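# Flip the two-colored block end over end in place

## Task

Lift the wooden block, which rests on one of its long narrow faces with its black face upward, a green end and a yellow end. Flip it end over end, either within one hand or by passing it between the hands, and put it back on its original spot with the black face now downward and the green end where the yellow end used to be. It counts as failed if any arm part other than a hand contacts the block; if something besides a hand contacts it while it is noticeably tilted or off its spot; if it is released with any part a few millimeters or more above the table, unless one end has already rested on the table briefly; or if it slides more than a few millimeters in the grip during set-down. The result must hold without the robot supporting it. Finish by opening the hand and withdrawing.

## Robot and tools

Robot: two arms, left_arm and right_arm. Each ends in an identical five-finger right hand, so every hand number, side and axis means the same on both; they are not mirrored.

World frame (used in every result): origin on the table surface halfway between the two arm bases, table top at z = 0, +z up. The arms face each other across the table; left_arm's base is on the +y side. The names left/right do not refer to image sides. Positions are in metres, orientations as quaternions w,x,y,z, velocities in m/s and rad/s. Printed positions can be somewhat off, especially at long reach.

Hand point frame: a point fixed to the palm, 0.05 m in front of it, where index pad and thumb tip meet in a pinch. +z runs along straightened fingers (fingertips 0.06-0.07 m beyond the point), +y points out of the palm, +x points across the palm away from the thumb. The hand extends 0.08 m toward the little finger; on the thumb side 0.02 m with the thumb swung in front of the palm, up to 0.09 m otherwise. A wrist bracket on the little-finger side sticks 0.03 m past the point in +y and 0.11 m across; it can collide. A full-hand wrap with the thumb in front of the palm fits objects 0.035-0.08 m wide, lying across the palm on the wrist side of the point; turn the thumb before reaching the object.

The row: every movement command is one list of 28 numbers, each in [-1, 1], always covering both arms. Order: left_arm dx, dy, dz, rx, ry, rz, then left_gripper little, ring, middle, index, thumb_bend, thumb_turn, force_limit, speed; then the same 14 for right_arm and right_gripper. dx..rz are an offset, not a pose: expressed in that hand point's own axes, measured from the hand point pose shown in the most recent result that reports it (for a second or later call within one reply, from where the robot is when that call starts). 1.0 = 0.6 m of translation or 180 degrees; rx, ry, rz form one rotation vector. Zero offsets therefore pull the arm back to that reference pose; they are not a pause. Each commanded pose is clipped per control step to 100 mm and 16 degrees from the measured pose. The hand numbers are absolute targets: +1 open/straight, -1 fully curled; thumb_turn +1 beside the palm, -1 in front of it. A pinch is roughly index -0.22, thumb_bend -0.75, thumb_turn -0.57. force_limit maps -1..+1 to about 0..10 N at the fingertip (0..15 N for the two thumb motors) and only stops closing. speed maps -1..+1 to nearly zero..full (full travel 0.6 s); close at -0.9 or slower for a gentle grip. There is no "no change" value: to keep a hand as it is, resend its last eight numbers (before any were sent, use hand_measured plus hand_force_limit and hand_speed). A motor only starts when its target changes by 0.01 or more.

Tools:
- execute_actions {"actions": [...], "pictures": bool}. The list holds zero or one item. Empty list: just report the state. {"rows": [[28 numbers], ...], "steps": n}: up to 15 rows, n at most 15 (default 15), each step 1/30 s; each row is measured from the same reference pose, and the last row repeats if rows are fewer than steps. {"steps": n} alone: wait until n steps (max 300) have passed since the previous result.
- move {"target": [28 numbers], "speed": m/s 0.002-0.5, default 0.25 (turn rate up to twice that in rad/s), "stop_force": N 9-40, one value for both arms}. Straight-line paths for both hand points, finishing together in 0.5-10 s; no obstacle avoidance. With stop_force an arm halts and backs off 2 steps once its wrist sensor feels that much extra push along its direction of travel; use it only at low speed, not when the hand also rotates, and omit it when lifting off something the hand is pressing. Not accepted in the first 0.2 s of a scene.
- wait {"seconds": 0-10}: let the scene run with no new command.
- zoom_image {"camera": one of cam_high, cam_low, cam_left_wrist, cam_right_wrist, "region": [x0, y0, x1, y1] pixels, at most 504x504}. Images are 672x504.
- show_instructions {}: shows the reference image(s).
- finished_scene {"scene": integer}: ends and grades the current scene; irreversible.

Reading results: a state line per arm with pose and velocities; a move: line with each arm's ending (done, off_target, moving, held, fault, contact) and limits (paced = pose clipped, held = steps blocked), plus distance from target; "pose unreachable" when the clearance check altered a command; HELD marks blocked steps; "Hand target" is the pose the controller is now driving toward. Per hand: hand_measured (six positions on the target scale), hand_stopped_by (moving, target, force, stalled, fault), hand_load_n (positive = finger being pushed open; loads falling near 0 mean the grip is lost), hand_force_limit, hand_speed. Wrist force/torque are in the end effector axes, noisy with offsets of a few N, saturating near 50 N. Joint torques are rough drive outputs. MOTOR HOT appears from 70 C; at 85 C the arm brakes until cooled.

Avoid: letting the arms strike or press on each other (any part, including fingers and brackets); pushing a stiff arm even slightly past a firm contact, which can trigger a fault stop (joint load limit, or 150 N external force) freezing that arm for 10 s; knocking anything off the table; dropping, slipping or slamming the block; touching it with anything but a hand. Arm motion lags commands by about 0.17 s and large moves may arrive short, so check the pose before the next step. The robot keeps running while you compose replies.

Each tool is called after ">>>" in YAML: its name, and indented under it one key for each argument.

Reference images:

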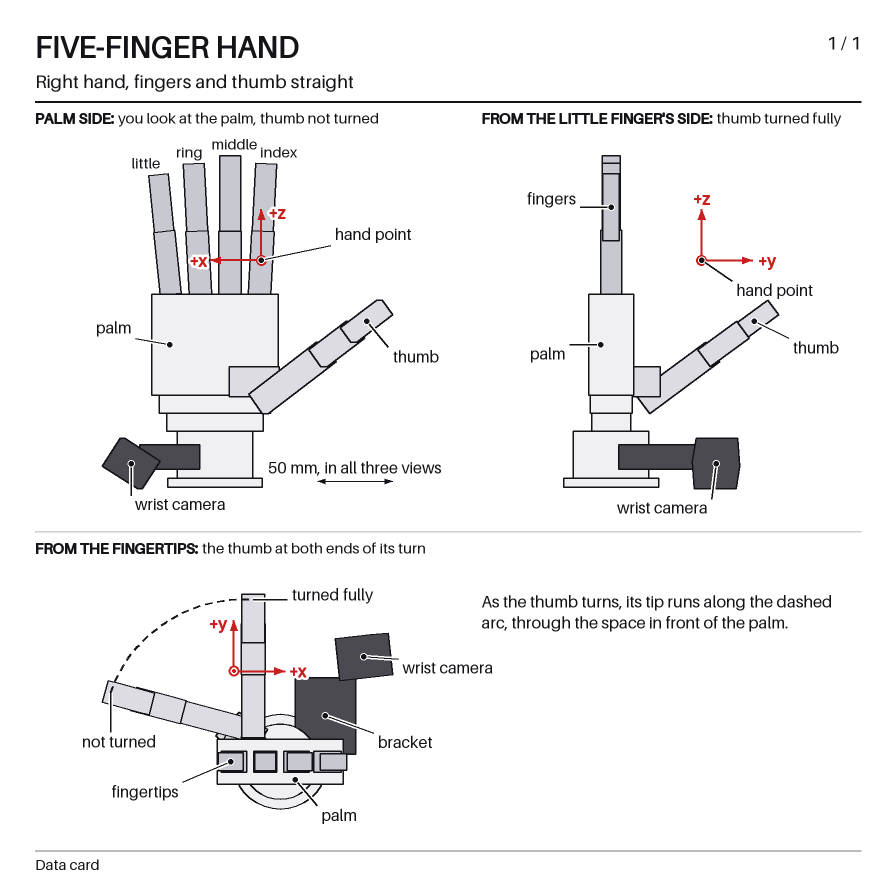

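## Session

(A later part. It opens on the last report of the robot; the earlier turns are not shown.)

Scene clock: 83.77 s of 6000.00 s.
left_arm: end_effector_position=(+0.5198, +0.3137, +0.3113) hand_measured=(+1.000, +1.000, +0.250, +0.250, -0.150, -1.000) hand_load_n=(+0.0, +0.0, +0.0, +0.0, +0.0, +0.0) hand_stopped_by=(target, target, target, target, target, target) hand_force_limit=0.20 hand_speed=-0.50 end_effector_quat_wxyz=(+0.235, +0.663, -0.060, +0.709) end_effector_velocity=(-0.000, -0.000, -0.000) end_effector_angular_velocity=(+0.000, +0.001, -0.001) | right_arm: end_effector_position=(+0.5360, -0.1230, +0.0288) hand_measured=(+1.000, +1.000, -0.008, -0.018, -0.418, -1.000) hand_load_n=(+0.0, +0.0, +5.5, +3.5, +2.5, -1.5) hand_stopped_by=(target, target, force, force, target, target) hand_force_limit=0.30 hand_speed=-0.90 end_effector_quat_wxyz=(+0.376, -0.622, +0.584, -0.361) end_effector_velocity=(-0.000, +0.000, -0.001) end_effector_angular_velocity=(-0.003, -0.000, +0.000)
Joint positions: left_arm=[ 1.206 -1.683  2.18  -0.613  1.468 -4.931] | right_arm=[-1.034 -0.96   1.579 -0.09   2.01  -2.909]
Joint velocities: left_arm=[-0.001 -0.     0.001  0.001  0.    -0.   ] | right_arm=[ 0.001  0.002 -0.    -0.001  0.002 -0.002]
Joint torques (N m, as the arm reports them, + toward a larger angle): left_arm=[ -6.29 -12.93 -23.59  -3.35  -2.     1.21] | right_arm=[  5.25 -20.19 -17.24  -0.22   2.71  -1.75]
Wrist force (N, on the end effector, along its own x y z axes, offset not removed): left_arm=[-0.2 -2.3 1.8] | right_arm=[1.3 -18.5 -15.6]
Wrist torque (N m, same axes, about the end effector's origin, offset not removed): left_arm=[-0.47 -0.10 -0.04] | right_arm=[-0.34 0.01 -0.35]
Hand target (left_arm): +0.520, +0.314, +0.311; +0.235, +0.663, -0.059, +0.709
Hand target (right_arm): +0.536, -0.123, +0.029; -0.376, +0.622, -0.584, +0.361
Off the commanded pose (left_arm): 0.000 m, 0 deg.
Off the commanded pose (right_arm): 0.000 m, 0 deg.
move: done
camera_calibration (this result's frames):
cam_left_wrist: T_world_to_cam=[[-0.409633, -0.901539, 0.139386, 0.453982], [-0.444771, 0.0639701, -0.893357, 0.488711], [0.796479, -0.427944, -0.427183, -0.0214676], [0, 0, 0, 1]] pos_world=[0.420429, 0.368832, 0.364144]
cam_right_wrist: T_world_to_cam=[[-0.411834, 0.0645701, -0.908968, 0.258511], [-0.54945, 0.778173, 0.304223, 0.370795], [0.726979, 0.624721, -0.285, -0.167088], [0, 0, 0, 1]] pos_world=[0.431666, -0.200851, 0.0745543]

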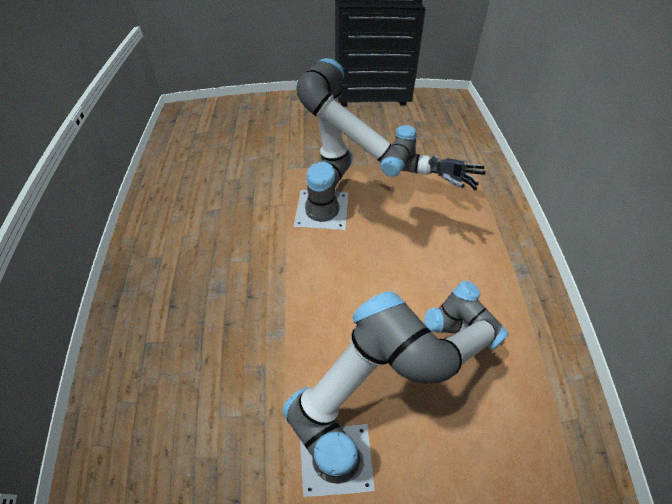

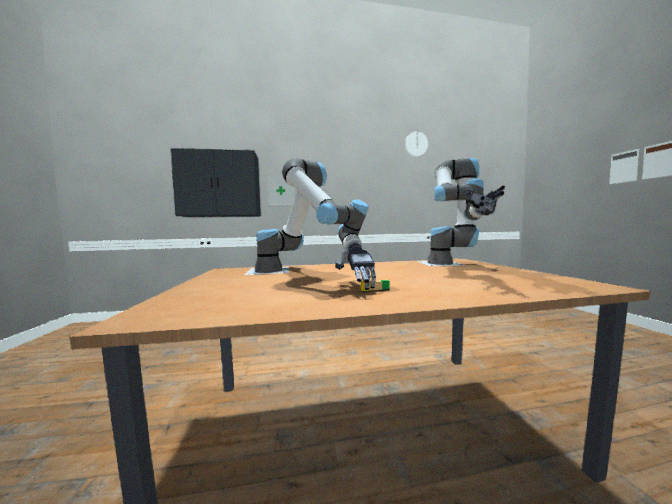

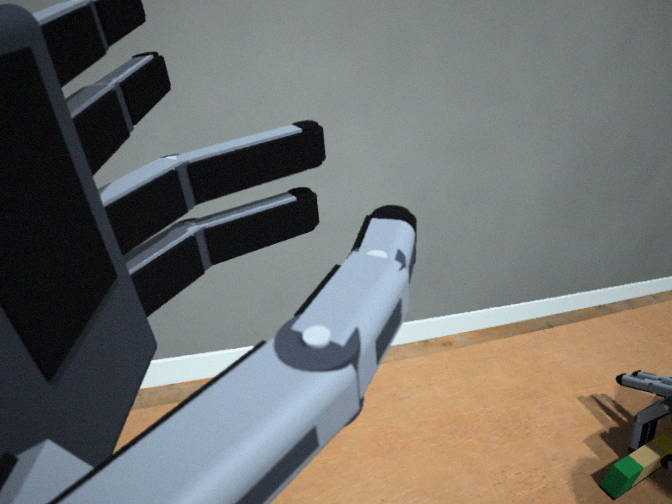

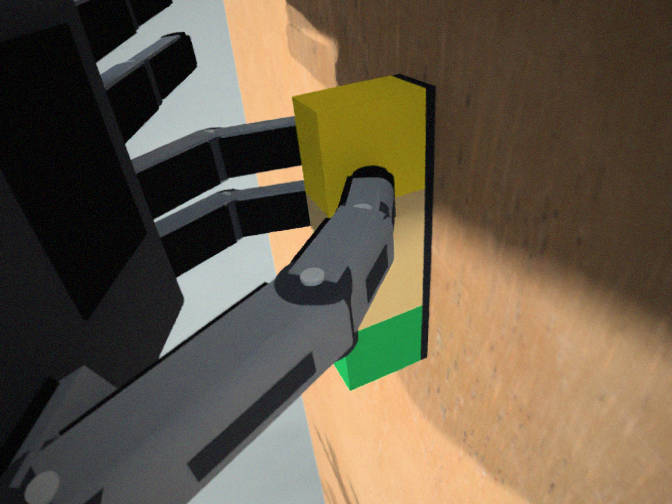

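>>> move:
  target: [0,0,0,0,0,0,1,1,0.25,0.25,-0.15,-1,0.2,-0.5,0,-0.0007,-0.0004,0,0,0,1,1,0.2,0.2,-0.22,-1,0.3,-0.7]

>>> move:
  target: [0,0,0,0,0,0,1,1,0.25,0.25,-0.15,-1,0.2,-0.5,0.3,-0.22,-0.14,0,0,0,1,1,0.2,0.2,-0.22,-1,0.3,-0.7]

>>> zoom_image:
  camera: "cam_high"
  region: [430,260,570,400]

Scene clock: 87.23 s of 6000.00 s.
left_arm: end_effector_position=(+0.5198, +0.3138, +0.3113) hand_measured=(+1.000, +1.000, +0.250, +0.250, -0.150, -1.000) hand_load_n=(+0.0, +0.0, +0.0, +0.0, +0.0, +0.0) hand_stopped_by=(target, target, target, target, target, target) hand_force_limit=0.20 hand_speed=-0.50 end_effector_quat_wxyz=(+0.235, +0.663, -0.059, +0.709) end_effector_velocity=(+0.000, +0.001, +0.001) end_effector_angular_velocity=(-0.001, -0.002, +0.002) | right_arm: end_effector_position=(+0.5360, -0.1230, +0.0293) hand_measured=(+1.000, +1.000, +0.200, +0.200, -0.220, -1.000) hand_load_n=(+0.0, +0.0, +0.0, +0.0, +0.0, +0.0) hand_stopped_by=(target, target, target, target, target, target) hand_force_limit=0.30 hand_speed=-0.70 end_effector_quat_wxyz=(+0.376, -0.622, +0.584, -0.361) end_effector_velocity=(+0.000, +0.000, +0.001) end_effector_angular_velocity=(+0.000, -0.001, +0.000)
Joint positions: left_arm=[ 1.206 -1.683  2.18  -0.613  1.468 -4.931] | right_arm=[-1.034 -0.96   1.578 -0.089  2.01  -2.909]
Joint velocities: left_arm=[ 0.002 -0.002 -0.     0.     0.     0.   ] | right_arm=[-0.    -0.001 -0.     0.     0.    -0.   ]
Joint torques (N m, as the arm reports them, + toward a larger angle): left_arm=[  5.7  -19.04 -23.28  -3.37   1.54  -1.18] | right_arm=[ -4.75 -46.11 -22.19   1.55  -2.65   1.72]
Wrist force (N, on the end effector, along its own x y z axes, offset not removed): left_arm=[1.0 -0.8 1.6] | right_arm=[1.7 -1.7 -0.9]
Wrist torque (N m, same axes, about the end effector's origin, offset not removed): left_arm=[-0.22 -0.30 0.16] | right_arm=[-0.19 -0.45 0.08]
Hand target (left_arm): +0.520, +0.314, +0.311; +0.235, +0.663, -0.060, +0.709
Hand target (right_arm): +0.536, -0.123, +0.029; -0.376, +0.622, -0.584, +0.361
Off the commanded pose (left_arm): 0.000 m, 0 deg.
Off the commanded pose (right_arm): 0.000 m, 0 deg.
move: done
camera_calibration (this result's frames):
cam_left_wrist: T_world_to_cam=[[-0.409616, -0.901543, 0.13941, 0.453978], [-0.444757, 0.0639299, -0.893367, 0.488735], [0.796496, -0.427941, -0.427155, -0.0214723], [0, 0, 0, 1]] pos_world=[0.420428, 0.368847, 0.364158]
cam_right_wrist: T_world_to_cam=[[-0.411838, 0.0645528, -0.908968, 0.258932], [-0.549478, 0.778154, 0.304222, 0.370622], [0.726955, 0.624748, -0.285003, -0.166923], [0, 0, 0, 1]] pos_world=[0.431632, -0.200831, 0.0750357]

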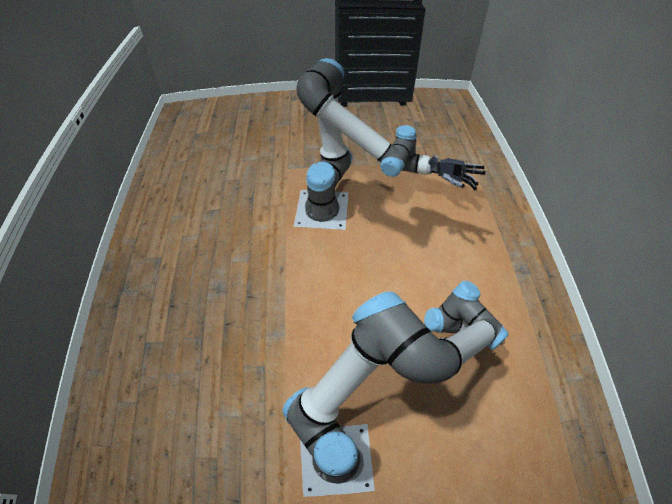

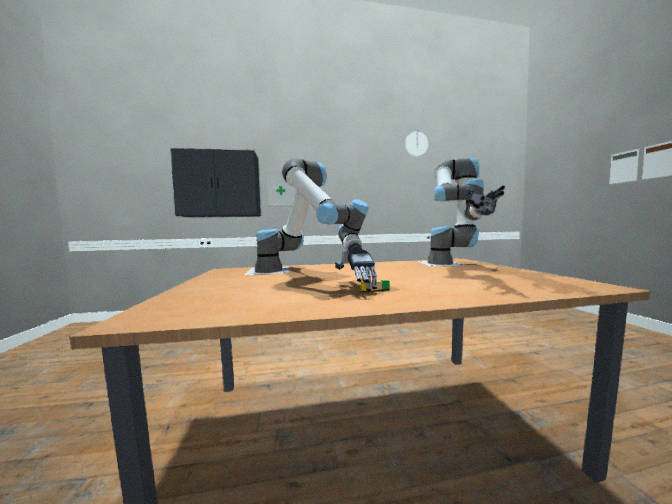

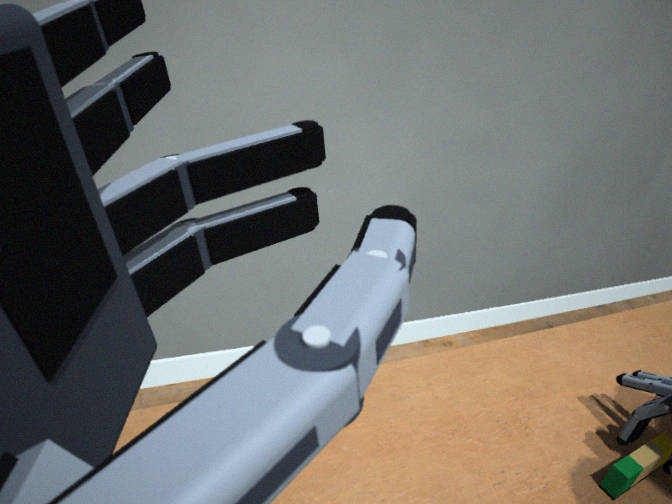

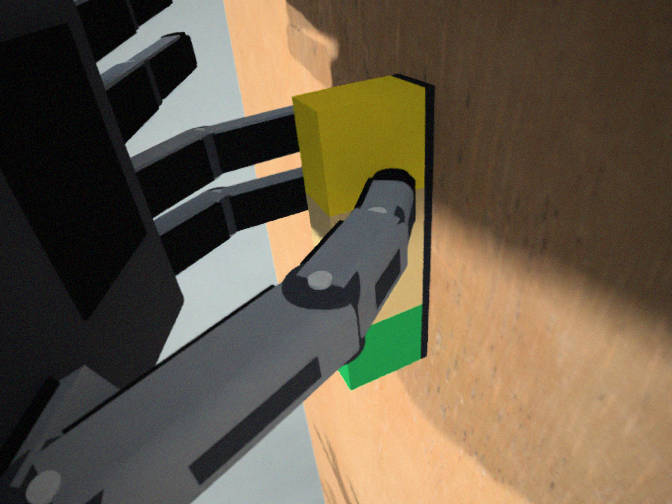

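Scene clock: 88.73 s of 6000.00 s.
left_arm: end_effector_position=(+0.5198, +0.3138, +0.3113) hand_measured=(+1.000, +1.000, +0.250, +0.250, -0.150, -1.000) hand_load_n=(+0.0, +0.0, +0.0, +0.0, +0.0, +0.0) hand_stopped_by=(target, target, target, target, target, target) hand_force_limit=0.20 hand_speed=-0.50 end_effector_quat_wxyz=(+0.235, +0.663, -0.059, +0.709) end_effector_velocity=(+0.000, +0.000, -0.001) end_effector_angular_velocity=(+0.001, +0.001, +0.000) | right_arm: end_effector_position=(+0.5319, -0.3020, +0.1865) hand_measured=(+1.000, +1.000, +0.200, +0.200, -0.220, -1.000) hand_load_n=(+0.0, +0.0, +0.0, +0.0, +0.0, +0.0) hand_stopped_by=(target, target, target, target, target, target) hand_force_limit=0.30 hand_speed=-0.70 end_effector_quat_wxyz=(+0.376, -0.622, +0.584, -0.361) end_effector_velocity=(-0.000, -0.001, +0.001) end_effector_angular_velocity=(+0.000, +0.001, +0.001)
Joint positions: left_arm=[ 1.206 -1.683  2.18  -0.613  1.468 -4.931] | right_arm=[-1.401 -1.398  1.757  0.118  1.688 -3.093]
Joint velocities: left_arm=[ 0.     0.001  0.    -0.     0.     0.   ] | right_arm=[-0.004 -0.002  0.     0.003 -0.004 -0.002]
Joint torques (N m, as the arm reports them, + toward a larger angle): left_arm=[  6.36 -18.89 -23.86  -3.43   1.57  -0.93] | right_arm=[ -6.79 -31.26 -25.19   1.2   -3.21  -1.7 ]
Wrist force (N, on the end effector, along its own x y z axes, offset not removed): left_arm=[-2.1 0.0 2.1] | right_arm=[1.3 -1.4 -0.3]
Wrist torque (N m, same axes, about the end effector's origin, offset not removed): left_arm=[-0.07 0.25 -0.03] | right_arm=[-0.28 -0.34 -0.02]
Hand target (left_arm): +0.520, +0.314, +0.311; +0.235, +0.663, -0.059, +0.709
Hand target (right_arm): +0.532, -0.302, +0.187; -0.376, +0.622, -0.584, +0.361
Off the commanded pose (left_arm): 0.000 m, 0 deg.
Off the commanded pose (right_arm): 0.000 m, 0 deg.
move: done
camera_calibration (this result's frames):
cam_left_wrist: T_world_to_cam=[[-0.409616, -0.901543, 0.13941, 0.453978], [-0.444757, 0.0639301, -0.893367, 0.488735], [0.796496, -0.427941, -0.427155, -0.0214723], [0, 0, 0, 1]] pos_world=[0.420428, 0.368847, 0.364158]
cam_right_wrist: T_world_to_cam=[[-0.411688, 0.0637242, -0.909094, 0.411418], [-0.549463, 0.778486, 0.303396, 0.460103], [0.727051, 0.624419, -0.285479, -0.00735053], [0, 0, 0, 1]] pos_world=[0.42753, -0.379811, 0.232326]

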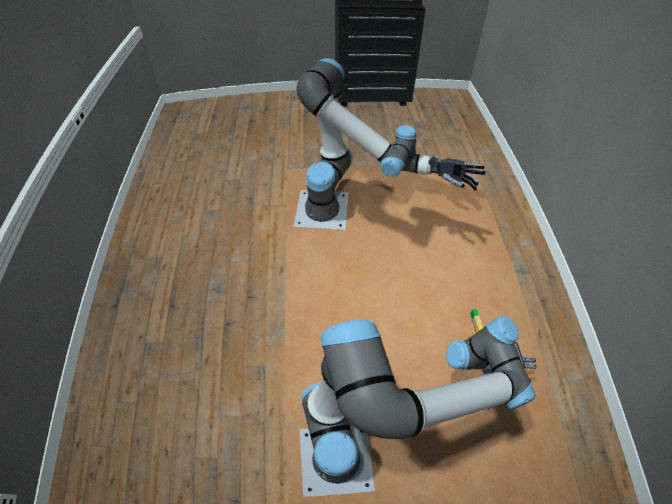

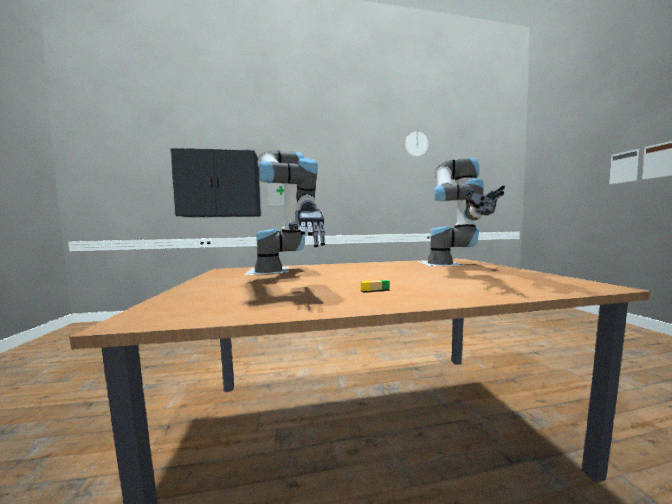

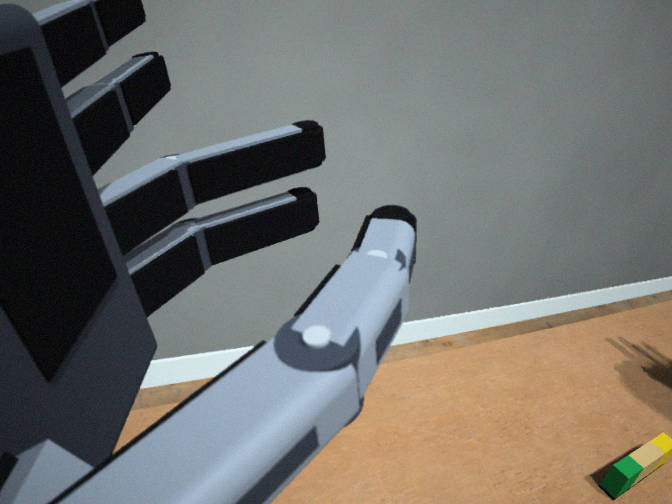

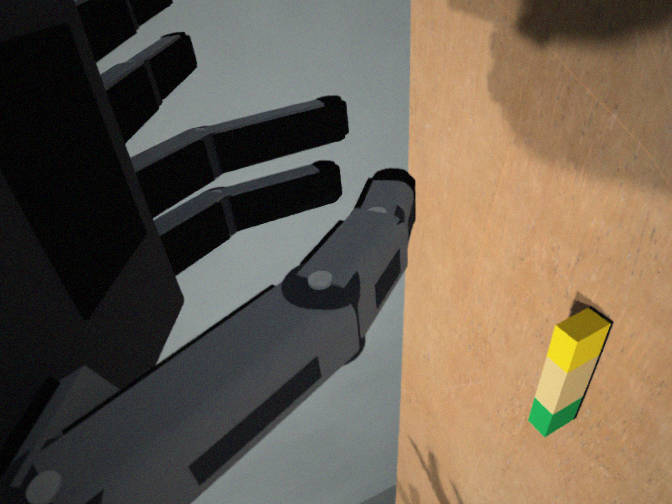

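Region (430, 260, 570, 400) of cam_high's 672x504 image, scaled by 3.600, with more detail than that image has.

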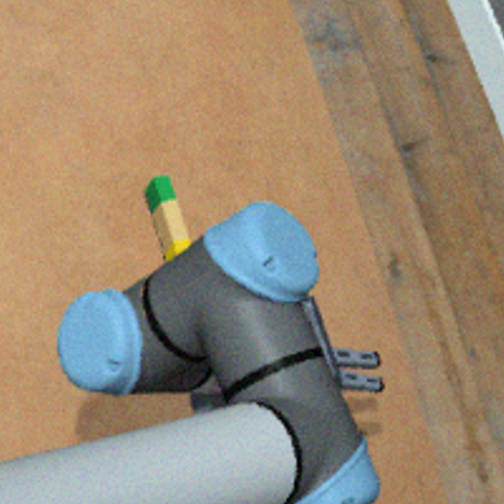

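>>> finished_scene:
  scene: 1

The scene is finished: the task was done.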